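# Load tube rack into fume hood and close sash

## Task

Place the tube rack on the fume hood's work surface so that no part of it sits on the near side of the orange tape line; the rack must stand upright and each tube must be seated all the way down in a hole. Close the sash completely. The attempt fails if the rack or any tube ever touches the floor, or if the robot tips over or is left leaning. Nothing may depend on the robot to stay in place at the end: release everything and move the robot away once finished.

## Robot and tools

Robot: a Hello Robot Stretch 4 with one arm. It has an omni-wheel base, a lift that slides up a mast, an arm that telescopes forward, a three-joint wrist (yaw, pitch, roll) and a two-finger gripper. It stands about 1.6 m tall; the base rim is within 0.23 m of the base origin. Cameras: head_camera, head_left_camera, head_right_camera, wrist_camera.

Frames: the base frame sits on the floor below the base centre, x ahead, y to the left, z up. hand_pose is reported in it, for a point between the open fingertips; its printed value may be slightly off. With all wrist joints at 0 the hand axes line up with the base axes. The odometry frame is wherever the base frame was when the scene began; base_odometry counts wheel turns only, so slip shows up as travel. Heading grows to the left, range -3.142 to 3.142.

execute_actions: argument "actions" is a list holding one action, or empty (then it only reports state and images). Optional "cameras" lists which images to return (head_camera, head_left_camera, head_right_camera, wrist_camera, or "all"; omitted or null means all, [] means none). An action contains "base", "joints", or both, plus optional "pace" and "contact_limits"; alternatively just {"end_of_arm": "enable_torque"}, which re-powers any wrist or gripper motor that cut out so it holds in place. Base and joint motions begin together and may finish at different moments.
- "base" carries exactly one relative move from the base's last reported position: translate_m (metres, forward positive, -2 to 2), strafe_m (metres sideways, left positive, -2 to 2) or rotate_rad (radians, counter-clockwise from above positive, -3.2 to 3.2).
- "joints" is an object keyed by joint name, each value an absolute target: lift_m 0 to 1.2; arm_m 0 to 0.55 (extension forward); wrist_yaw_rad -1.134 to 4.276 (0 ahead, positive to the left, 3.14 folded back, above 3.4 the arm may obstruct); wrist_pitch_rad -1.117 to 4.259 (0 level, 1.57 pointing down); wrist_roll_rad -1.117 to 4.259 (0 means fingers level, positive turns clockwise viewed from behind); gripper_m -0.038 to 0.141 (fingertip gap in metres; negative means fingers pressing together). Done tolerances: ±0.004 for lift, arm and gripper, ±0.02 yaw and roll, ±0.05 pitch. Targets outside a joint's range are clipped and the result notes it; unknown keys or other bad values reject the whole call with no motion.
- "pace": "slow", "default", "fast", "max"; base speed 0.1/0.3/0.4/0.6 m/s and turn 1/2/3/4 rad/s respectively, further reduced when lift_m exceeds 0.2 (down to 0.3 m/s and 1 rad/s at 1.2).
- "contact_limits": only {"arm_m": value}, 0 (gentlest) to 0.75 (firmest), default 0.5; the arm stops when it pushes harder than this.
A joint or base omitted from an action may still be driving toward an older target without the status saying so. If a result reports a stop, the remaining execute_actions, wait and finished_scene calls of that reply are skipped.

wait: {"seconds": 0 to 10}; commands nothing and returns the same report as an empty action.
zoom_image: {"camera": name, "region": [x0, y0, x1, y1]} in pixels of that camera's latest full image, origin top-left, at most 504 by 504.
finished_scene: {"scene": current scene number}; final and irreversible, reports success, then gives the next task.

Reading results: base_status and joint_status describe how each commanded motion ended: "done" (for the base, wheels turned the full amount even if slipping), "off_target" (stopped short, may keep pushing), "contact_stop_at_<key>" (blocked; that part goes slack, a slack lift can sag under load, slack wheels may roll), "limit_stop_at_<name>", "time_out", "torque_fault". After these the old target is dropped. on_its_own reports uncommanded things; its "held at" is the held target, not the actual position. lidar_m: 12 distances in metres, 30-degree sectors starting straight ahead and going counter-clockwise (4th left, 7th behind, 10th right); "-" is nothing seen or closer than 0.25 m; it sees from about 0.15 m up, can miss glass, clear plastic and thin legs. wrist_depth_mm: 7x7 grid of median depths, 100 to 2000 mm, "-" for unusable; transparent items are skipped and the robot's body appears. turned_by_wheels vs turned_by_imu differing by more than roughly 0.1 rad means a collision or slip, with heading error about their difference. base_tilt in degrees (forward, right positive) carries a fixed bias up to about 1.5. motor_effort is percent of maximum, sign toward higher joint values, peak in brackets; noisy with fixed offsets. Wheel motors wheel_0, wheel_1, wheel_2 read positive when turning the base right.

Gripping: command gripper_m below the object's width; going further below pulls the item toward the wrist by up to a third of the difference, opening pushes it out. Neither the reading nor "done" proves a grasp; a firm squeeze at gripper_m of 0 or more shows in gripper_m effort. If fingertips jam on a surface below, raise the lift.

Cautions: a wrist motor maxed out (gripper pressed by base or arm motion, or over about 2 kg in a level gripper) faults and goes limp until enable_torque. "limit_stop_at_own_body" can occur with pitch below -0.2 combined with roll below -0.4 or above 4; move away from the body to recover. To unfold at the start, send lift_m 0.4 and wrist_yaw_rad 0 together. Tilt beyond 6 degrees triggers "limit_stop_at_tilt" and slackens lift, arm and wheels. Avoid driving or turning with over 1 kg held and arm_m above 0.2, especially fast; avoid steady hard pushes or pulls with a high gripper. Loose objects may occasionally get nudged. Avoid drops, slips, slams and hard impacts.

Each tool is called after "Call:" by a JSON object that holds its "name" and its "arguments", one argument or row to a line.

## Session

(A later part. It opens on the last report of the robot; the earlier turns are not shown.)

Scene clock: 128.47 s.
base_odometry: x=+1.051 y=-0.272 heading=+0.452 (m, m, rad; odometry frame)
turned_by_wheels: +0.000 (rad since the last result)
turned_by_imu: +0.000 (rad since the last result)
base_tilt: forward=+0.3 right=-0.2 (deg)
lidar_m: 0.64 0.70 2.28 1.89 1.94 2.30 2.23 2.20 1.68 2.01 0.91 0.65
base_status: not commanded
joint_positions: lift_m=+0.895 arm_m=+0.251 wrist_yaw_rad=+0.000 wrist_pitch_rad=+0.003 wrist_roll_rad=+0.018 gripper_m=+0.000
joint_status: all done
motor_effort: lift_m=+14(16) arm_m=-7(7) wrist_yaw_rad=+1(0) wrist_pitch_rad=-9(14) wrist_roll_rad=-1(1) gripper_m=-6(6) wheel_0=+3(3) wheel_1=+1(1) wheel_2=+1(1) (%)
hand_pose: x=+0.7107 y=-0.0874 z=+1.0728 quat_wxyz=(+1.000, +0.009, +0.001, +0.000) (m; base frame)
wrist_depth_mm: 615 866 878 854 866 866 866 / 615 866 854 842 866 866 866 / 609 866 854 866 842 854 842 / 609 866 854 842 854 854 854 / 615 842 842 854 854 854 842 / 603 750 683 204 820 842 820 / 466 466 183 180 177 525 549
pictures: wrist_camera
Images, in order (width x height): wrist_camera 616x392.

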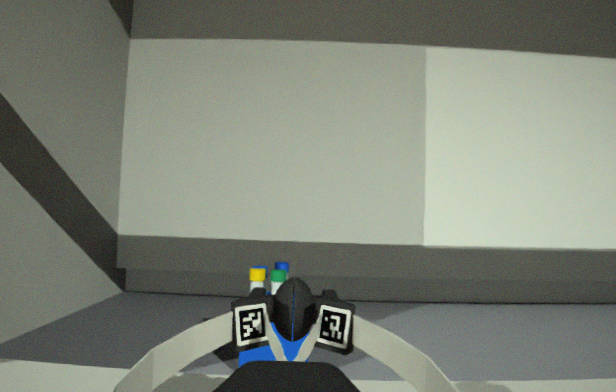

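Call:
{"name": "execute_actions", "arguments": {
  "actions": [
    {"joints":{"lift_m":0.78,"arm_m":0.13}}
  ],
  "cameras": ["wrist_camera"]
}}

Call:
{"name": "zoom_image", "arguments": {
  "camera": "wrist_camera",
  "region": [230,170,330,260]
}}

Scene clock: 130.33 s.
base_odometry: x=+1.051 y=-0.272 heading=+0.452 (m, m, rad; odometry frame)
turned_by_wheels: +0.000 (rad since the last result)
turned_by_imu: +0.000 (rad since the last result)
base_tilt: forward=+0.4 right=-0.4 (deg)
lidar_m: 0.63 0.69 2.26 1.88 1.95 2.27 2.23 2.22 1.67 2.01 0.92 0.65
base_status: not commanded
joint_positions: lift_m=+0.780 arm_m=+0.131 wrist_yaw_rad=+0.000 wrist_pitch_rad=+0.002 wrist_roll_rad=+0.018 gripper_m=+0.000
joint_status: all done
motor_effort: lift_m=+14(13) arm_m=-7(5) wrist_yaw_rad=+0(1) wrist_pitch_rad=-8(10) wrist_roll_rad=-1(1) gripper_m=-5(5) wheel_0=+3(2) wheel_1=+1(1) wheel_2=+1(1) (%)
hand_pose: x=+0.5906 y=-0.0874 z=+0.9579 quat_wxyz=(+1.000, +0.009, +0.001, +0.000) (m; base frame)
wrist_depth_mm: 615 891 991 991 991 991 991 / 621 904 991 991 1008 991 991 / 615 917 976 991 960 960 991 / 621 931 976 976 976 960 960 / 315 314 327 351 375 394 410 / 314 312 312 203 312 310 312 / 325 310 182 180 176 320 317
pictures: wrist_camera
Images, in order (width x height): wrist_camera 616x392.

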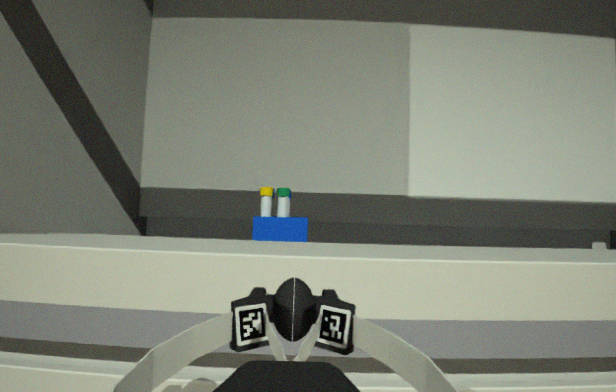

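Region (230, 170, 330, 260) of wrist_camera's 616x392 image, scaled by 5.040; it fills the top 454 rows of this view, and the rest is white.

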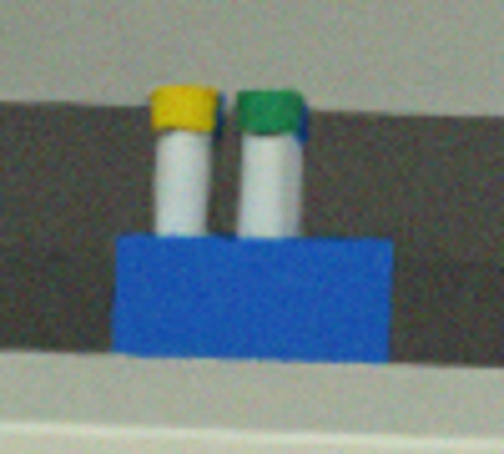

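Call:
{"name": "execute_actions", "arguments": {
  "actions": [
    {"joints":{"lift_m":1.2,"arm_m":0.1}}
  ],
  "cameras": []
}}

Call:
{"name": "execute_actions", "arguments": {
  "actions": [
    {"joints":{"wrist_pitch_rad":-0.19,"arm_m":0.22}}
  ],
  "cameras": ["wrist_camera","head_camera"]
}}

Scene clock: 133.63 s.
base_odometry: x=+1.051 y=-0.272 heading=+0.452 (m, m, rad; odometry frame)
turned_by_wheels: +0.000 (rad since the last result)
turned_by_imu: -0.001 (rad since the last result)
base_tilt: forward=+0.2 right=-0.2 (deg)
lidar_m: 0.62 0.70 2.24 1.86 1.95 2.31 2.24 2.22 1.69 1.97 0.91 0.66
base_status: not commanded
joint_positions: lift_m=+1.200 arm_m=+0.101 wrist_yaw_rad=+0.000 wrist_pitch_rad=+0.002 wrist_roll_rad=+0.018 gripper_m=+0.000
joint_status: all done
motor_effort: lift_m=+22(24) arm_m=-7(8) wrist_yaw_rad=+1(0) wrist_pitch_rad=-8(8) wrist_roll_rad=-1(1) gripper_m=-5(6) wheel_0=+3(2) wheel_1=+1(1) wheel_2=+1(1) (%)
hand_pose: x=+0.5607 y=-0.0874 z=+1.3772 quat_wxyz=(+1.000, +0.009, +0.001, +0.000) (m; base frame)
wrist_depth_mm: 615 878 1042 1025 1008 1025 1008 / 621 904 1008 1025 1008 1042 1025 / 609 931 1008 1008 1008 1008 1025 / 615 946 1008 991 991 1008 1008 / 436 445 991 1008 1008 1008 991 / 647 891 382 203 384 991 976 / 640 778 182 179 177 976 991
pictures: none
No camera images: the call's "cameras" was empty. Leave "cameras" out to get every camera's image.

Scene clock: 135.00 s.
base_odometry: x=+1.051 y=-0.272 heading=+0.452 (m, m, rad; odometry frame)
turned_by_wheels: +0.000 (rad since the last result)
turned_by_imu: +0.000 (rad since the last result)
base_tilt: forward=+0.2 right=-0.3 (deg)
lidar_m: 0.65 0.71 2.27 1.86 1.93 2.28 2.23 2.24 1.69 1.99 0.88 0.66
base_status: not commanded
joint_positions: lift_m=+1.200 arm_m=+0.219 wrist_yaw_rad=+0.000 wrist_pitch_rad=-0.188 wrist_roll_rad=+0.018 gripper_m=+0.000
joint_status: all done
motor_effort: lift_m=+22(22) arm_m=+7(7) wrist_yaw_rad=+1(2) wrist_pitch_rad=-9(13) wrist_roll_rad=-1(0) gripper_m=-6(7) wheel_0=+2(3) wheel_1=+1(1) wheel_2=+1(1) (%)
hand_pose: x=+0.6731 y=-0.0874 z=+1.4317 quat_wxyz=(+0.996, +0.009, -0.094, +0.001) (m; base frame)
wrist_depth_mm: 609 891 1078 1060 1098 1078 1042 / 615 904 960 1008 991 991 1008 / 609 917 946 946 946 946 960 / 615 904 917 917 931 917 917 / 627 878 891 891 891 891 891 / 640 854 866 204 854 878 854 / 307 306 183 180 177 580 842
pictures: head_camera, wrist_camera
Images, in order (width x height): head_camera 420x560, wrist_camera 616x392.

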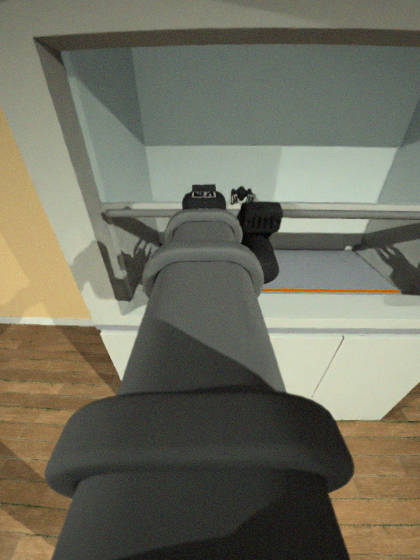

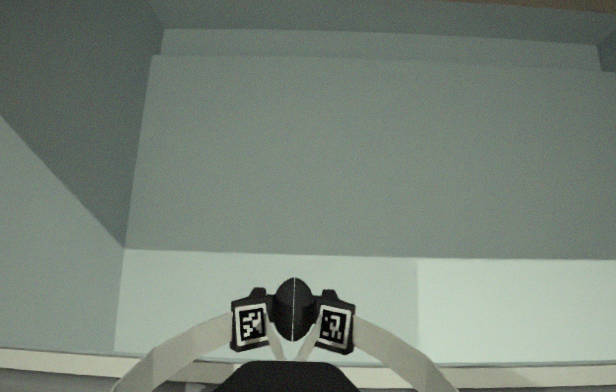

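Call:
{"name": "execute_actions", "arguments": {
  "actions": [
    {"joints":{"arm_m":0.36},"pace":"slow","contact_limits":{"arm_m":0.1}}
  ],
  "cameras": ["wrist_camera"]
}}

Scene clock: 137.53 s.
base_odometry: x=+1.051 y=-0.273 heading=+0.451 (m, m, rad; odometry frame)
turned_by_wheels: -0.001 (rad since the last result)
turned_by_imu: +0.003 (rad since the last result)
base_tilt: forward=+0.1 right=-0.3 (deg)
lidar_m: 0.64 0.69 2.28 1.88 1.96 2.29 2.22 2.24 1.68 2.03 0.91 0.67
base_status: not commanded
joint_positions: lift_m=+1.200 arm_m=+0.321 wrist_yaw_rad=-0.008 wrist_pitch_rad=-0.191 wrist_roll_rad=+0.018 gripper_m=+0.000
joint_status: arm_m contact_stop (moved +0.102 of +0.141)
on_its_own: arm_m is slack since a contact_stop (your +0.360 is given up); wrist_yaw_rad is at rest, and its effort (+24) is outside its rest range (-13 to +13)
motor_effort: lift_m=+22(22) arm_m=+0(16) wrist_yaw_rad=+24(30) wrist_pitch_rad=+0(9) wrist_roll_rad=-1(1) gripper_m=-4(6) wheel_0=+4(4) wheel_1=+2(2) wheel_2=-7(7) (%)
contact_limits: arm_m 0.1
hand_pose: x=+0.7742 y=-0.0897 z=+1.4326 quat_wxyz=(+0.995, +0.009, -0.095, -0.003) (m; base frame)
wrist_depth_mm: 609 878 976 960 976 991 976 / 615 854 878 891 878 891 878 / 609 842 842 842 842 866 854 / 615 809 809 809 820 820 820 / 615 788 778 788 798 788 809 / 627 768 750 206 759 759 759 / 627 715 723 182 179 750 741
pictures: wrist_camera
Images, in order (width x height): wrist_camera 616x392.

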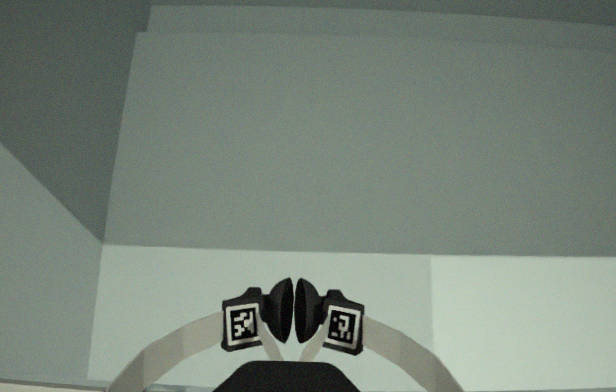

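Touching glass. Back off a little, lower.

Call:
{"name": "execute_actions", "arguments": {
  "actions": [
    {"joints":{"arm_m":0.305}}
  ],
  "cameras": []
}}

Call:
{"name": "execute_actions", "arguments": {
  "actions": [
    {"joints":{"lift_m":1.08},"pace":"slow"}
  ],
  "cameras": ["wrist_camera","head_camera"]
}}

Scene clock: 138.33 s.
base_odometry: x=+1.051 y=-0.272 heading=+0.452 (m, m, rad; odometry frame)
turned_by_wheels: +0.000 (rad since the last result)
turned_by_imu: +0.000 (rad since the last result)
base_tilt: forward=+0.3 right=-0.2 (deg)
lidar_m: 0.64 0.70 2.24 1.88 1.96 2.29 2.23 2.19 1.68 2.03 0.90 0.68
base_status: not commanded
joint_positions: lift_m=+1.200 arm_m=+0.306 wrist_yaw_rad=+0.000 wrist_pitch_rad=-0.188 wrist_roll_rad=+0.018 gripper_m=+0.000
joint_status: all done
motor_effort: lift_m=+22(22) arm_m=-7(10) wrist_yaw_rad=+3(25) wrist_pitch_rad=-7(8) wrist_roll_rad=-1(1) gripper_m=-6(6) wheel_0=+4(3) wheel_1=+2(2) wheel_2=-3(7) (%)
hand_pose: x=+0.7605 y=-0.0875 z=+1.4319 quat_wxyz=(+0.996, +0.009, -0.094, +0.001) (m; base frame)
wrist_depth_mm: 591 866 991 991 976 960 991 / 603 891 891 891 891 878 891 / 597 854 854 854 866 866 854 / 603 820 831 820 831 831 798 / 609 798 809 798 798 798 798 / 615 768 768 204 778 768 768 / 585 741 183 179 176 768 759
pictures: none
No camera images: the call's "cameras" was empty. Leave "cameras" out to get every camera's image.

Scene clock: 139.97 s.
base_odometry: x=+1.051 y=-0.272 heading=+0.452 (m, m, rad; odometry frame)
turned_by_wheels: +0.000 (rad since the last result)
turned_by_imu: +0.000 (rad since the last result)
base_tilt: forward=+0.2 right=-0.3 (deg)
lidar_m: 0.65 0.68 2.28 1.87 1.93 2.30 2.23 2.21 1.68 2.01 0.85 0.66
base_status: not commanded
joint_positions: lift_m=+1.124 arm_m=+0.306 wrist_yaw_rad=+0.000 wrist_pitch_rad=-0.188 wrist_roll_rad=+0.017 gripper_m=+0.000
joint_status: lift_m contact_stop (moved -0.076 of -0.120)
on_its_own: lift_m is slack since a contact_stop (your +1.080 is given up)
motor_effort: lift_m=+19(27) arm_m=-4(7) wrist_yaw_rad=+0(9) wrist_pitch_rad=-6(99) wrist_roll_rad=+1(1) gripper_m=-5(7) wheel_0=+3(3) wheel_1=+2(2) wheel_2=-3(3) (%)
hand_pose: x=+0.7600 y=-0.0875 z=+1.3563 quat_wxyz=(+0.996, +0.009, -0.094, +0.001) (m; base frame)
wrist_depth_mm: 597 866 931 917 904 917 931 / 603 891 904 878 878 878 904 / 597 854 866 866 878 866 854 / 609 831 842 831 831 831 820 / 603 798 809 798 809 798 809 / 544 778 246 204 778 778 768 / 178 178 177 178 176 182 184
pictures: head_camera, wrist_camera
Images, in order (width x height): head_camera 420x560, wrist_camera 616x392.

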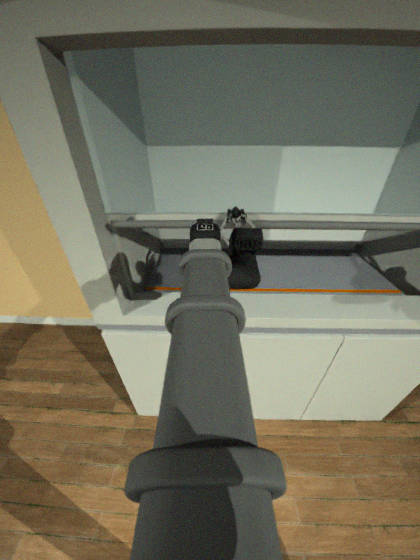

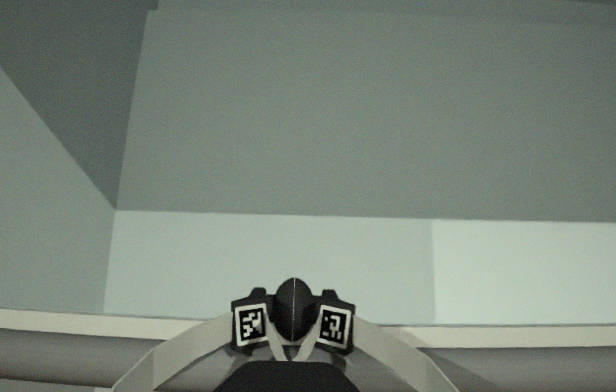

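Call:
{"name": "execute_actions", "arguments": {
  "actions": [
    {"joints":{"lift_m":1.2,"arm_m":0.1}}
  ],
  "cameras": []
}}

Call:
{"name": "execute_actions", "arguments": {
  "actions": [
    {"joints":{"wrist_yaw_rad":1.57,"wrist_pitch_rad":-0.1,"arm_m":0.4}}
  ],
  "cameras": []
}}

Call:
{"name": "execute_actions", "arguments": {
  "actions": [
    {"base":{"translate_m":0.1},"pace":"slow"}
  ],
  "cameras": ["head_camera","head_left_camera","wrist_camera"]
}}

Scene clock: 142.27 s.
base_odometry: x=+1.051 y=-0.272 heading=+0.452 (m, m, rad; odometry frame)
turned_by_wheels: +0.000 (rad since the last result)
turned_by_imu: -0.001 (rad since the last result)
base_tilt: forward=+0.3 right=-0.2 (deg)
lidar_m: 0.64 0.70 2.24 1.88 1.97 2.30 2.22 2.20 1.68 2.07 0.91 0.67
base_status: not commanded
joint_positions: lift_m=+1.200 arm_m=+0.101 wrist_yaw_rad=+0.000 wrist_pitch_rad=-0.188 wrist_roll_rad=+0.017 gripper_m=+0.000
joint_status: all done
motor_effort: lift_m=+22(24) arm_m=-7(7) wrist_yaw_rad=+1(1) wrist_pitch_rad=-8(8) wrist_roll_rad=+1(1) gripper_m=-6(6) wheel_0=+3(3) wheel_1=+2(2) wheel_2=-3(3) (%)
hand_pose: x=+0.5556 y=-0.0874 z=+1.4317 quat_wxyz=(+0.996, +0.009, -0.094, +0.001) (m; base frame)
wrist_depth_mm: 436 442 430 430 430 427 418 / 627 904 1138 1118 1118 1118 1118 / 615 904 1078 1078 1078 1078 1098 / 615 931 1060 1025 1078 1078 1042 / 621 931 1025 1008 991 1008 1008 / 634 931 960 205 976 976 976 / 496 442 183 180 176 946 931
pictures: none
No camera images: the call's "cameras" was empty. Leave "cameras" out to get every camera's image.

Scene clock: 144.27 s.
base_odometry: x=+1.051 y=-0.272 heading=+0.452 (m, m, rad; odometry frame)
turned_by_wheels: +0.000 (rad since the last result)
turned_by_imu: -0.001 (rad since the last result)
base_tilt: forward=+0.2 right=-0.4 (deg)
lidar_m: 0.64 0.69 2.28 1.85 1.93 2.27 2.24 2.19 1.67 2.01 0.87 0.67
base_status: not commanded
joint_positions: lift_m=+1.200 arm_m=+0.399 wrist_yaw_rad=+1.570 wrist_pitch_rad=-0.098 wrist_roll_rad=+0.017 gripper_m=+0.000
joint_status: all done
motor_effort: lift_m=+22(23) arm_m=+7(10) wrist_yaw_rad=+3(6) wrist_pitch_rad=-8(8) wrist_roll_rad=+1(1) gripper_m=-7(7) wheel_0=+3(3) wheel_1=+2(2) wheel_2=-3(3) (%)
hand_pose: x=+0.6574 y=+0.2870 z=+1.4061 quat_wxyz=(+0.706, +0.041, -0.028, +0.706) (m; base frame)
wrist_depth_mm: 1808 1808 1756 1708 300 298 296 / - - - - 294 297 289 / - - - - 287 297 283 / - - - - 279 282 274 / - - - - 274 274 271 / - - - 204 267 272 264 / 1863 - 183 180 176 266 257
pictures: none
No camera images: the call's "cameras" was empty. Leave "cameras" out to get every camera's image.

Scene clock: 146.57 s.
base_odometry: x=+1.141 y=-0.229 heading=+0.453 (m, m, rad; odometry frame)
turned_by_wheels: +0.001 (rad since the last result)
turned_by_imu: +0.021 (rad since the last result)
base_tilt: forward=+0.1 right=-0.3 (deg)
lidar_m: 0.54 0.60 2.16 1.87 1.96 2.37 2.32 2.23 1.71 2.09 0.78 0.57
base_status: done
joint_positions: lift_m=+1.200 arm_m=+0.399 wrist_yaw_rad=+1.586 wrist_pitch_rad=-0.098 wrist_roll_rad=+0.017 gripper_m=+0.000
joint_status: not commanded
on_its_own: wrist_yaw_rad is at rest, and its effort (-46) is outside its rest range (-13 to +13)
motor_effort: lift_m=+22(22) arm_m=+7(7) wrist_yaw_rad=-46(50) wrist_pitch_rad=-8(10) wrist_roll_rad=+1(1) gripper_m=-10(12) wheel_0=+11(17) wheel_1=+7(16) wheel_2=-3(12) (%)
hand_pose: x=+0.6528 y=+0.2884 z=+1.4060 quat_wxyz=(+0.701, +0.041, -0.028, +0.712) (m; base frame)
wrist_depth_mm: 1808 1808 1708 268 267 258 256 / - - - 263 263 254 249 / - - - 255 263 245 245 / - - - 251 262 242 238 / - - - 244 256 236 234 / - - 242 204 251 231 229 / 1863 1863 236 181 169 227 224
pictures: head_camera, head_left_camera, wrist_camera
Images, in order (width x height): head_camera 420x560, head_left_camera 420x672, wrist_camera 616x392.

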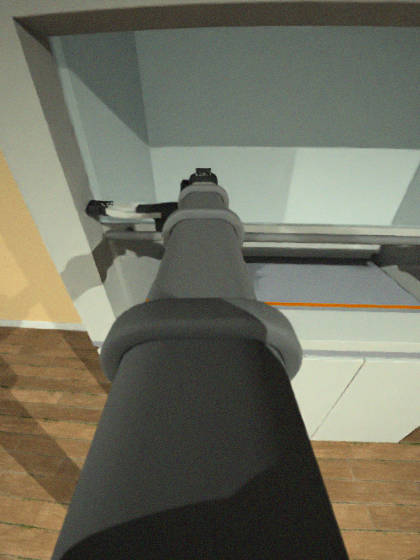

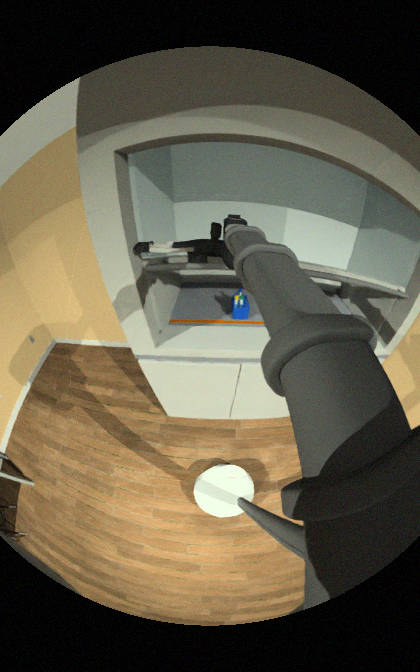

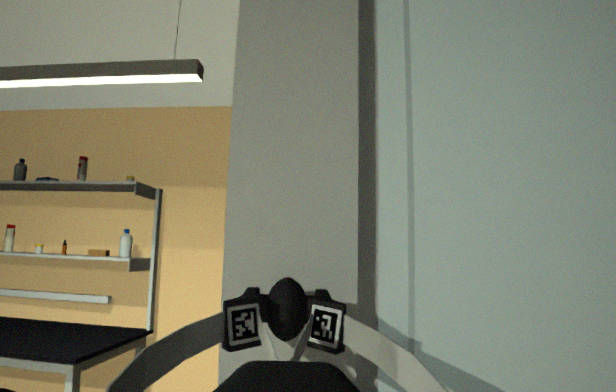

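Call:
{"name": "execute_actions", "arguments": {
  "actions": [
    {"joints":{"arm_m":0.375}}
  ],
  "cameras": []
}}

Call:
{"name": "execute_actions", "arguments": {
  "actions": [
    {"base":{"strafe_m":-0.2},"pace":"slow"}
  ],
  "cameras": []
}}

Call:
{"name": "execute_actions", "arguments": {
  "actions": [
    {"joints":{"lift_m":1.0},"pace":"slow"}
  ],
  "cameras": ["head_camera","head_left_camera"]
}}

Scene clock: 147.67 s.
base_odometry: x=+1.141 y=-0.229 heading=+0.452 (m, m, rad; odometry frame)
turned_by_wheels: -0.001 (rad since the last result)
turned_by_imu: -0.002 (rad since the last result)
base_tilt: forward=+0.1 right=-0.4 (deg)
lidar_m: 0.56 0.59 2.18 1.87 1.93 2.36 2.33 2.18 1.72 2.10 0.76 0.56
base_status: not commanded
joint_positions: lift_m=+1.200 arm_m=+0.376 wrist_yaw_rad=+1.570 wrist_pitch_rad=-0.098 wrist_roll_rad=+0.017 gripper_m=+0.000
joint_status: all done
motor_effort: lift_m=+22(23) arm_m=-7(7) wrist_yaw_rad=+0(44) wrist_pitch_rad=-8(8) wrist_roll_rad=+1(1) gripper_m=-6(8) wheel_0=+1(12) wheel_1=+4(7) wheel_2=-3(3) (%)
hand_pose: x=+0.6347 y=+0.2871 z=+1.4060 quat_wxyz=(+0.706, +0.041, -0.028, +0.706) (m; base frame)
wrist_depth_mm: 1863 1863 1756 274 282 267 266 / - - - 270 281 260 259 / - - - 264 274 255 254 / - - - 256 268 251 248 / - - - 251 264 243 243 / - - - 204 257 238 238 / 1921 - 183 180 176 236 235
pictures: none
No camera images: the call's "cameras" was empty. Leave "cameras" out to get every camera's image.

Scene clock: 150.83 s.
base_odometry: x=+1.228 y=-0.409 heading=+0.452 (m, m, rad; odometry frame)
turned_by_wheels: +0.000 (rad since the last result)
turned_by_imu: +0.000 (rad since the last result)
base_tilt: forward=+0.3 right=-0.1 (deg)
lidar_m: 0.53 0.58 0.88 2.07 2.16 2.41 2.35 1.95 1.54 1.90 0.74 0.55
base_status: done
joint_positions: lift_m=+1.200 arm_m=+0.376 wrist_yaw_rad=+1.571 wrist_pitch_rad=-0.098 wrist_roll_rad=+0.017 gripper_m=+0.000
joint_status: not commanded
motor_effort: lift_m=+22(22) arm_m=-6(7) wrist_yaw_rad=-1(1) wrist_pitch_rad=-9(8) wrist_roll_rad=+1(1) gripper_m=-6(6) wheel_0=+6(10) wheel_1=-5(9) wheel_2=+0(2) (%)
hand_pose: x=+0.6346 y=+0.2871 z=+1.4060 quat_wxyz=(+0.706, +0.041, -0.028, +0.706) (m; base frame)
wrist_depth_mm: 1808 1756 1756 492 492 480 480 / - - - 480 477 469 466 / - - - 466 469 462 455 / - - - 462 455 452 449 / - - - 455 445 445 439 / - - - 203 436 433 430 / 1983 - 182 179 175 421 421
pictures: none
No camera images: the call's "cameras" was empty. Leave "cameras" out to get every camera's image.

Scene clock: 151.73 s.
base_odometry: x=+1.228 y=-0.409 heading=+0.452 (m, m, rad; odometry frame)
turned_by_wheels: +0.000 (rad since the last result)
turned_by_imu: +0.000 (rad since the last result)
base_tilt: forward=+0.3 right=-0.3 (deg)
lidar_m: 0.51 0.58 0.84 2.09 2.15 2.38 2.34 1.93 1.54 1.89 0.73 0.54
base_status: not commanded
joint_positions: lift_m=+1.183 arm_m=+0.376 wrist_yaw_rad=+1.571 wrist_pitch_rad=-0.098 wrist_roll_rad=+0.018 gripper_m=+0.000
joint_status: lift_m contact_stop (moved -0.017 of -0.200)
on_its_own: lift_m is slack since a contact_stop (your +1.000 is given up)
motor_effort: lift_m=+18(26) arm_m=-5(7) wrist_yaw_rad=+0(4) wrist_pitch_rad=-7(29) wrist_roll_rad=-1(6) gripper_m=-6(6) wheel_0=+5(6) wheel_1=-5(5) wheel_2=+0(0) (%)
hand_pose: x=+0.6343 y=+0.2871 z=+1.3895 quat_wxyz=(+0.706, +0.041, -0.028, +0.706) (m; base frame)
wrist_depth_mm: 1863 1863 1708 492 484 484 484 / - - - 488 477 473 469 / - - - 473 466 462 459 / - - - 459 455 449 449 / - - - 452 439 445 439 / - - - 203 436 433 430 / 1863 - 182 180 175 424 418
pictures: head_camera, head_left_camera
Images, in order (width x height): head_camera 420x560, head_left_camera 420x672.

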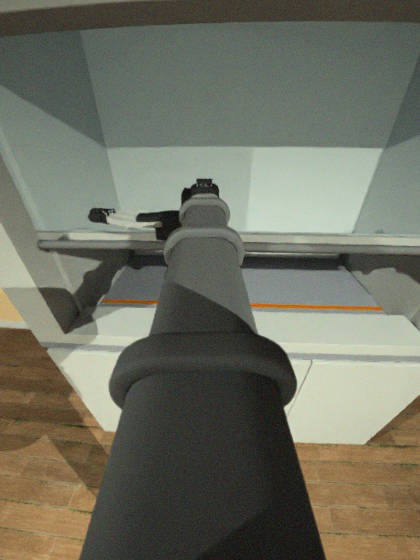

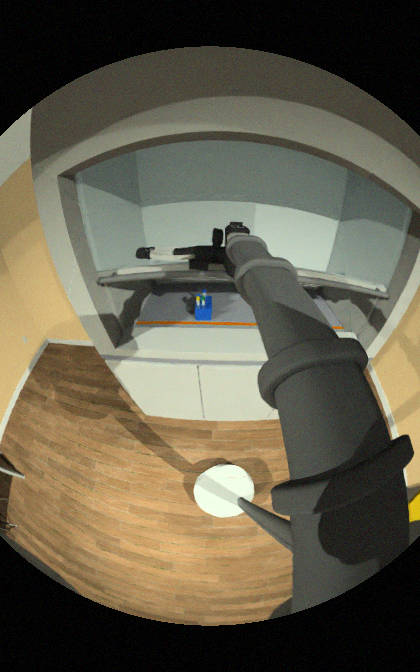

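Body contact, pitch effort only 29. Repeat.

Call:
{"name": "execute_actions", "arguments": {
  "actions": [
    {"joints":{"lift_m":0.9},"pace":"max"}
  ],
  "cameras": []
}}

Scene clock: 152.83 s.
base_odometry: x=+1.228 y=-0.409 heading=+0.452 (m, m, rad; odometry frame)
turned_by_wheels: +0.000 (rad since the last result)
turned_by_imu: +0.000 (rad since the last result)
base_tilt: forward=+0.2 right=-0.4 (deg)
lidar_m: 0.52 0.57 0.86 2.06 2.14 2.39 2.35 1.97 1.55 1.89 0.73 0.56
base_status: not commanded
joint_positions: lift_m=+1.148 arm_m=+0.376 wrist_yaw_rad=+1.571 wrist_pitch_rad=-0.098 wrist_roll_rad=+0.018 gripper_m=+0.000
joint_status: lift_m contact_stop (moved -0.035 of -0.283)
on_its_own: lift_m is slack since a contact_stop (your +0.900 is given up)
motor_effort: lift_m=+18(21) arm_m=-4(6) wrist_yaw_rad=-1(15) wrist_pitch_rad=-8(61) wrist_roll_rad=-1(7) gripper_m=-6(6) wheel_0=+3(5) wheel_1=-2(5) wheel_2=+0(2) (%)
hand_pose: x=+0.6341 y=+0.2871 z=+1.3542 quat_wxyz=(+0.706, +0.041, -0.028, +0.707) (m; base frame)
wrist_depth_mm: 1921 1863 1808 500 488 480 480 / - - - 480 480 469 469 / - - - 477 462 459 459 / - - - 462 455 455 449 / - - - 452 442 439 442 / - - - 203 430 433 430 / - - 182 180 366 421 424
pictures: none
No camera images: the call's "cameras" was empty. Leave "cameras" out to get every camera's image.

Call:
{"name": "execute_actions", "arguments": {
  "actions": [
    {"joints":{"lift_m":0.8},"pace":"max"}
  ],
  "cameras": []
}}

Scene clock: 154.03 s.
base_odometry: x=+1.228 y=-0.409 heading=+0.452 (m, m, rad; odometry frame)
turned_by_wheels: +0.000 (rad since the last result)
turned_by_imu: +0.000 (rad since the last result)
base_tilt: forward=+0.2 right=-0.2 (deg)
lidar_m: 0.53 0.61 0.87 2.08 2.14 2.39 2.35 1.95 1.54 1.90 0.76 0.55
base_status: not commanded
joint_positions: lift_m=+1.079 arm_m=+0.376 wrist_yaw_rad=+1.571 wrist_pitch_rad=-0.098 wrist_roll_rad=+0.018 gripper_m=+0.000
joint_status: lift_m contact_stop (moved -0.069 of -0.348)
on_its_own: lift_m is slack since a contact_stop (your +0.800 is given up)
motor_effort: lift_m=+18(13) arm_m=-4(4) wrist_yaw_rad=+0(19) wrist_pitch_rad=-8(74) wrist_roll_rad=-1(9) gripper_m=-6(7) wheel_0=+2(2) wheel_1=-1(3) wheel_2=+0(6) (%)
hand_pose: x=+0.6340 y=+0.2871 z=+1.2852 quat_wxyz=(+0.706, +0.041, -0.028, +0.706) (m; base frame)
wrist_depth_mm: - - 1983 496 488 480 480 / - - - 488 477 473 473 / - - - 473 469 462 459 / - - - 459 455 452 452 / - - - 452 445 442 442 / - - - 204 436 433 433 / - - 183 179 176 427 421
pictures: none
No camera images: the call's "cameras" was empty. Leave "cameras" out to get every camera's image.

Call:
{"name": "execute_actions", "arguments": {
  "actions": [
    {"joints":{"lift_m":0.8}}
  ],
  "cameras": ["head_camera"]
}}

Scene clock: 155.33 s.
base_odometry: x=+1.228 y=-0.409 heading=+0.452 (m, m, rad; odometry frame)
turned_by_wheels: +0.000 (rad since the last result)
turned_by_imu: -0.001 (rad since the last result)
base_tilt: forward=+0.1 right=-0.4 (deg)
lidar_m: 0.54 0.58 0.86 2.10 2.14 2.40 2.33 1.93 1.52 1.88 0.71 0.55
base_status: not commanded
joint_positions: lift_m=+1.013 arm_m=+0.376 wrist_yaw_rad=+1.571 wrist_pitch_rad=-0.098 wrist_roll_rad=+0.018 gripper_m=+0.000
joint_status: lift_m contact_stop (moved -0.065 of -0.279)
on_its_own: lift_m is slack since a contact_stop (your +0.800 is given up)
motor_effort: lift_m=+18(21) arm_m=-3(3) wrist_yaw_rad=-2(10) wrist_pitch_rad=-7(48) wrist_roll_rad=-1(7) gripper_m=-7(5) wheel_0=+2(2) wheel_1=-1(2) wheel_2=+0(0) (%)
hand_pose: x=+0.6339 y=+0.2871 z=+1.2199 quat_wxyz=(+0.706, +0.041, -0.028, +0.707) (m; base frame)
wrist_depth_mm: - - - 500 484 488 484 / - - - 488 477 473 473 / - - - 473 469 459 459 / - - - 462 455 455 449 / - - - 455 449 439 439 / - - - 203 433 433 430 / - - 183 180 176 424 418
pictures: head_camera
Images, in order (width x height): head_camera 420x560.

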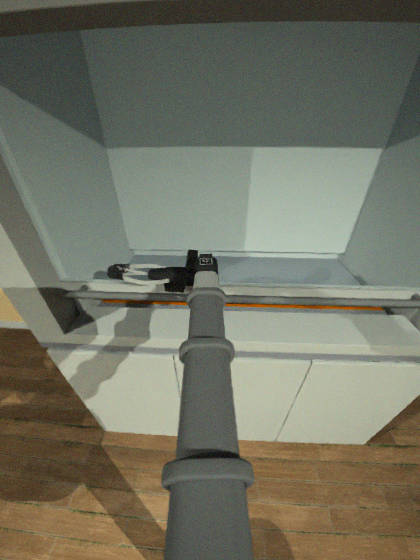

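Working.

Call:
{"name": "execute_actions", "arguments": {
  "actions": [
    {"joints":{"lift_m":0.7}}
  ],
  "cameras": []
}}

Scene clock: 156.43 s.
base_odometry: x=+1.228 y=-0.409 heading=+0.452 (m, m, rad; odometry frame)
turned_by_wheels: +0.000 (rad since the last result)
turned_by_imu: +0.000 (rad since the last result)
base_tilt: forward=+0.2 right=-0.3 (deg)
lidar_m: 0.52 0.58 0.87 2.08 2.14 2.41 2.32 1.93 1.53 1.87 0.75 0.54
base_status: not commanded
joint_positions: lift_m=+0.978 arm_m=+0.376 wrist_yaw_rad=+1.571 wrist_pitch_rad=-0.098 wrist_roll_rad=+0.018 gripper_m=+0.000
joint_status: lift_m contact_stop (moved -0.036 of -0.313)
on_its_own: lift_m is slack since a contact_stop (your +0.700 is given up)
motor_effort: lift_m=+18(17) arm_m=-3(3) wrist_yaw_rad=-2(7) wrist_pitch_rad=-7(37) wrist_roll_rad=-1(8) gripper_m=-7(6) wheel_0=+2(2) wheel_1=-1(1) wheel_2=+0(0) (%)
hand_pose: x=+0.6339 y=+0.2871 z=+1.1841 quat_wxyz=(+0.706, +0.041, -0.028, +0.707) (m; base frame)
wrist_depth_mm: 1983 1863 - 500 484 480 480 / - - - 484 477 473 469 / - - - 473 459 462 462 / - - - 462 459 449 449 / - - - 452 442 439 439 / - - - 203 433 430 433 / - - 183 180 175 424 424
pictures: none
No camera images: the call's "cameras" was empty. Leave "cameras" out to get every camera's image.

Call:
{"name": "execute_actions", "arguments": {
  "actions": [
    {"joints":{"lift_m":0.7},"pace":"max"}
  ],
  "cameras": []
}}

Scene clock: 157.63 s.
base_odometry: x=+1.228 y=-0.409 heading=+0.452 (m, m, rad; odometry frame)
turned_by_wheels: +0.000 (rad since the last result)
turned_by_imu: +0.000 (rad since the last result)
base_tilt: forward=+0.2 right=-0.3 (deg)
lidar_m: 0.54 0.57 0.84 2.08 2.16 2.39 2.35 1.94 1.53 1.89 0.71 0.54
base_status: not commanded
joint_positions: lift_m=+0.942 arm_m=+0.376 wrist_yaw_rad=+1.571 wrist_pitch_rad=-0.098 wrist_roll_rad=+0.018 gripper_m=+0.000
joint_status: lift_m contact_stop (moved -0.035 of -0.278)
on_its_own: lift_m is slack since a contact_stop (your +0.700 is given up)
motor_effort: lift_m=+18(15) arm_m=-3(4) wrist_yaw_rad=-2(14) wrist_pitch_rad=-8(58) wrist_roll_rad=-1(7) gripper_m=-6(6) wheel_0=+1(2) wheel_1=-1(2) wheel_2=+0(2) (%)
hand_pose: x=+0.6339 y=+0.2871 z=+1.1485 quat_wxyz=(+0.706, +0.041, -0.028, +0.707) (m; base frame)
wrist_depth_mm: - - - 496 484 480 484 / - - - 480 473 469 469 / - - - 473 469 462 455 / - - - 462 455 452 449 / - - - 452 445 442 442 / - - - 203 436 433 430 / - - 183 180 176 424 421
pictures: none
No camera images: the call's "cameras" was empty. Leave "cameras" out to get every camera's image.

Call:
{"name": "execute_actions", "arguments": {
  "actions": [
    {"joints":{"lift_m":0.7},"pace":"max"}
  ],
  "cameras": []
}}

Scene clock: 158.77 s.
base_odometry: x=+1.228 y=-0.409 heading=+0.452 (m, m, rad; odometry frame)
turned_by_wheels: +0.000 (rad since the last result)
turned_by_imu: +0.000 (rad since the last result)
base_tilt: forward=+0.3 right=-0.3 (deg)
lidar_m: 0.53 0.57 0.88 2.10 2.13 2.39 2.35 1.95 1.52 1.88 0.70 0.55
base_status: not commanded
joint_positions: lift_m=+0.885 arm_m=+0.376 wrist_yaw_rad=+1.571 wrist_pitch_rad=-0.098 wrist_roll_rad=+0.018 gripper_m=+0.000
joint_status: lift_m contact_stop (moved -0.057 of -0.242)
on_its_own: lift_m is slack since a contact_stop (your +0.700 is given up)
motor_effort: lift_m=+19(19) arm_m=-3(3) wrist_yaw_rad=-3(17) wrist_pitch_rad=-8(66) wrist_roll_rad=-1(8) gripper_m=-6(7) wheel_0=+1(2) wheel_1=-2(3) wheel_2=+0(5) (%)
hand_pose: x=+0.6338 y=+0.2871 z=+1.0918 quat_wxyz=(+0.706, +0.041, -0.028, +0.707) (m; base frame)
wrist_depth_mm: - - - 496 484 484 480 / - - - 488 477 477 469 / - - - 473 466 459 459 / - - - 459 455 452 449 / - - - 452 442 442 436 / - - - 203 436 433 427 / - - 183 180 176 424 421
pictures: none
No camera images: the call's "cameras" was empty. Leave "cameras" out to get every camera's image.

Call:
{"name": "execute_actions", "arguments": {
  "actions": [
    {"joints":{"lift_m":0.7},"pace":"max"}
  ],
  "cameras": ["head_camera"]
}}

Scene clock: 160.30 s.
base_odometry: x=+1.228 y=-0.409 heading=+0.452 (m, m, rad; odometry frame)
turned_by_wheels: +0.000 (rad since the last result)
turned_by_imu: +0.000 (rad since the last result)
base_tilt: forward=+0.2 right=-0.3 (deg)
lidar_m: 0.54 0.58 0.85 2.08 2.14 2.41 2.35 1.97 1.55 1.88 0.75 0.55
base_status: not commanded
joint_positions: lift_m=+0.865 arm_m=+0.376 wrist_yaw_rad=+1.570 wrist_pitch_rad=-0.104 wrist_roll_rad=+0.017 gripper_m=+0.000
joint_status: lift_m contact_stop (moved -0.020 of -0.185)
on_its_own: lift_m is slack since a contact_stop (your +0.700 is given up)
motor_effort: lift_m=+15(23) arm_m=-3(4) wrist_yaw_rad=+1(20) wrist_pitch_rad=+10(81) wrist_roll_rad=+2(10) gripper_m=-6(6) wheel_0=+1(2) wheel_1=-2(2) wheel_2=-3(6) (%)
hand_pose: x=+0.6341 y=+0.2869 z=+1.0735 quat_wxyz=(+0.706, +0.043, -0.031, +0.706) (m; base frame)
wrist_depth_mm: - - - 504 492 484 480 / - - - 484 480 473 469 / - - - 473 469 462 462 / - - - 459 455 455 452 / - - - 455 449 442 439 / - - - 204 436 430 427 / - - 183 179 274 421 418
pictures: head_camera
Images, in order (width x height): head_camera 420x560.

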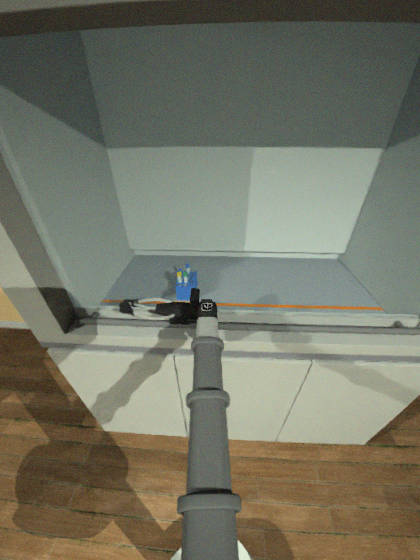

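Call:
{"name": "execute_actions", "arguments": {
  "actions": [
    {"joints":{"lift_m":0.8},"pace":"slow"}
  ],
  "cameras": []
}}

Scene clock: 161.37 s.
base_odometry: x=+1.228 y=-0.409 heading=+0.452 (m, m, rad; odometry frame)
turned_by_wheels: +0.000 (rad since the last result)
turned_by_imu: +0.000 (rad since the last result)
base_tilt: forward=+0.2 right=-0.3 (deg)
lidar_m: 0.53 0.58 0.85 2.07 2.13 2.41 2.35 1.95 1.53 1.88 0.72 0.54
base_status: not commanded
joint_positions: lift_m=+0.865 arm_m=+0.376 wrist_yaw_rad=+1.571 wrist_pitch_rad=-0.105 wrist_roll_rad=+0.018 gripper_m=+0.000
joint_status: lift_m contact_stop (moved +0.000 of -0.065)
on_its_own: lift_m is slack since a contact_stop (your +0.800 is given up)
motor_effort: lift_m=+14(13) arm_m=-3(3) wrist_yaw_rad=+0(2) wrist_pitch_rad=+12(35) wrist_roll_rad=+0(7) gripper_m=-7(6) wheel_0=+2(1) wheel_1=-2(2) wheel_2=-2(3) (%)
hand_pose: x=+0.6340 y=+0.2869 z=+1.0732 quat_wxyz=(+0.706, +0.043, -0.031, +0.706) (m; base frame)
wrist_depth_mm: - - - 500 488 484 480 / - - - 488 480 473 473 / - - - 477 469 466 462 / - - - 459 455 449 449 / - - - 452 445 442 439 / - - - 203 436 433 427 / - - 182 179 276 421 421
pictures: none
No camera images: the call's "cameras" was empty. Leave "cameras" out to get every camera's image.

Bottomed out.

Call:
{"name": "execute_actions", "arguments": {
  "actions": [
    {"joints":{"lift_m":0.92}}
  ],
  "cameras": []
}}

Call:
{"name": "execute_actions", "arguments": {
  "actions": [
    {"joints":{"arm_m":0.05},"base":{"translate_m":-0.5}}
  ],
  "cameras": ["head_camera"]
}}

Call:
{"name": "finished_scene", "arguments": {
  "scene": 1
}}

Scene clock: 162.67 s.
base_odometry: x=+1.228 y=-0.409 heading=+0.452 (m, m, rad; odometry frame)
turned_by_wheels: +0.000 (rad since the last result)
turned_by_imu: +0.000 (rad since the last result)
base_tilt: forward=+0.3 right=-0.3 (deg)
lidar_m: 0.53 0.56 0.88 2.09 2.14 2.40 2.33 1.95 1.52 1.87 0.71 0.55
base_status: not commanded
joint_positions: lift_m=+0.920 arm_m=+0.376 wrist_yaw_rad=+1.570 wrist_pitch_rad=-0.098 wrist_roll_rad=+0.017 gripper_m=+0.000
joint_status: all done
motor_effort: lift_m=+22(22) arm_m=-3(3) wrist_yaw_rad=+1(0) wrist_pitch_rad=-7(9) wrist_roll_rad=+1(1) gripper_m=-5(7) wheel_0=+1(1) wheel_1=-2(2) wheel_2=-2(3) (%)
hand_pose: x=+0.6340 y=+0.2871 z=+1.1261 quat_wxyz=(+0.706, +0.041, -0.029, +0.706) (m; base frame)
wrist_depth_mm: - - - 492 488 484 480 / - - - 484 473 469 469 / - - - 473 462 466 459 / - - - 459 455 452 452 / - - - 452 445 439 436 / - - - 204 439 433 427 / - - 183 180 176 418 418
pictures: none
No camera images: the call's "cameras" was empty. Leave "cameras" out to get every camera's image.

Scene clock: 165.83 s.
base_odometry: x=+0.778 y=-0.627 heading=+0.451 (m, m, rad; odometry frame)
turned_by_wheels: +0.000 (rad since the last result)
turned_by_imu: +0.001 (rad since the last result)
base_tilt: forward=+0.4 right=-0.3 (deg)
lidar_m: 1.03 1.06 2.90 2.06 2.18 1.91 1.85 1.88 1.43 1.40 1.97 1.05
base_status: done
joint_positions: lift_m=+0.920 arm_m=+0.051 wrist_yaw_rad=+1.570 wrist_pitch_rad=-0.098 wrist_roll_rad=+0.017 gripper_m=+0.000
joint_status: all done
motor_effort: lift_m=+22(23) arm_m=-7(9) wrist_yaw_rad=-1(0) wrist_pitch_rad=-7(8) wrist_roll_rad=+1(1) gripper_m=-6(5) wheel_0=-3(9) wheel_1=-3(11) wheel_2=+2(12) (%)
hand_pose: x=+0.3098 y=+0.2870 z=+1.1262 quat_wxyz=(+0.706, +0.041, -0.028, +0.706) (m; base frame)
wrist_depth_mm: - - - - - - - / - - - - - - - / - - - - - - - / - - - - - - - / - - - - - - - / - - 1983 204 - - - / - - 183 180 176 - -
pictures: head_camera
Images, in order (width x height): head_camera 420x560.

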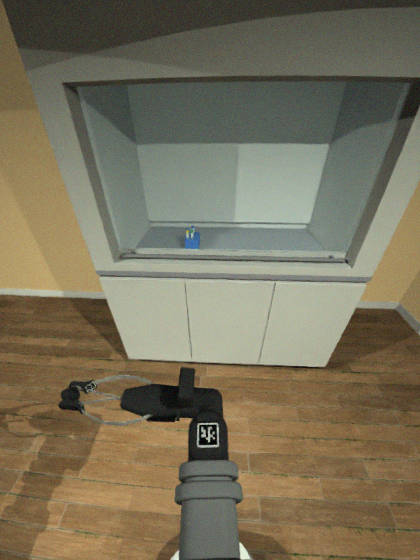

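The scene is finished: the task was done.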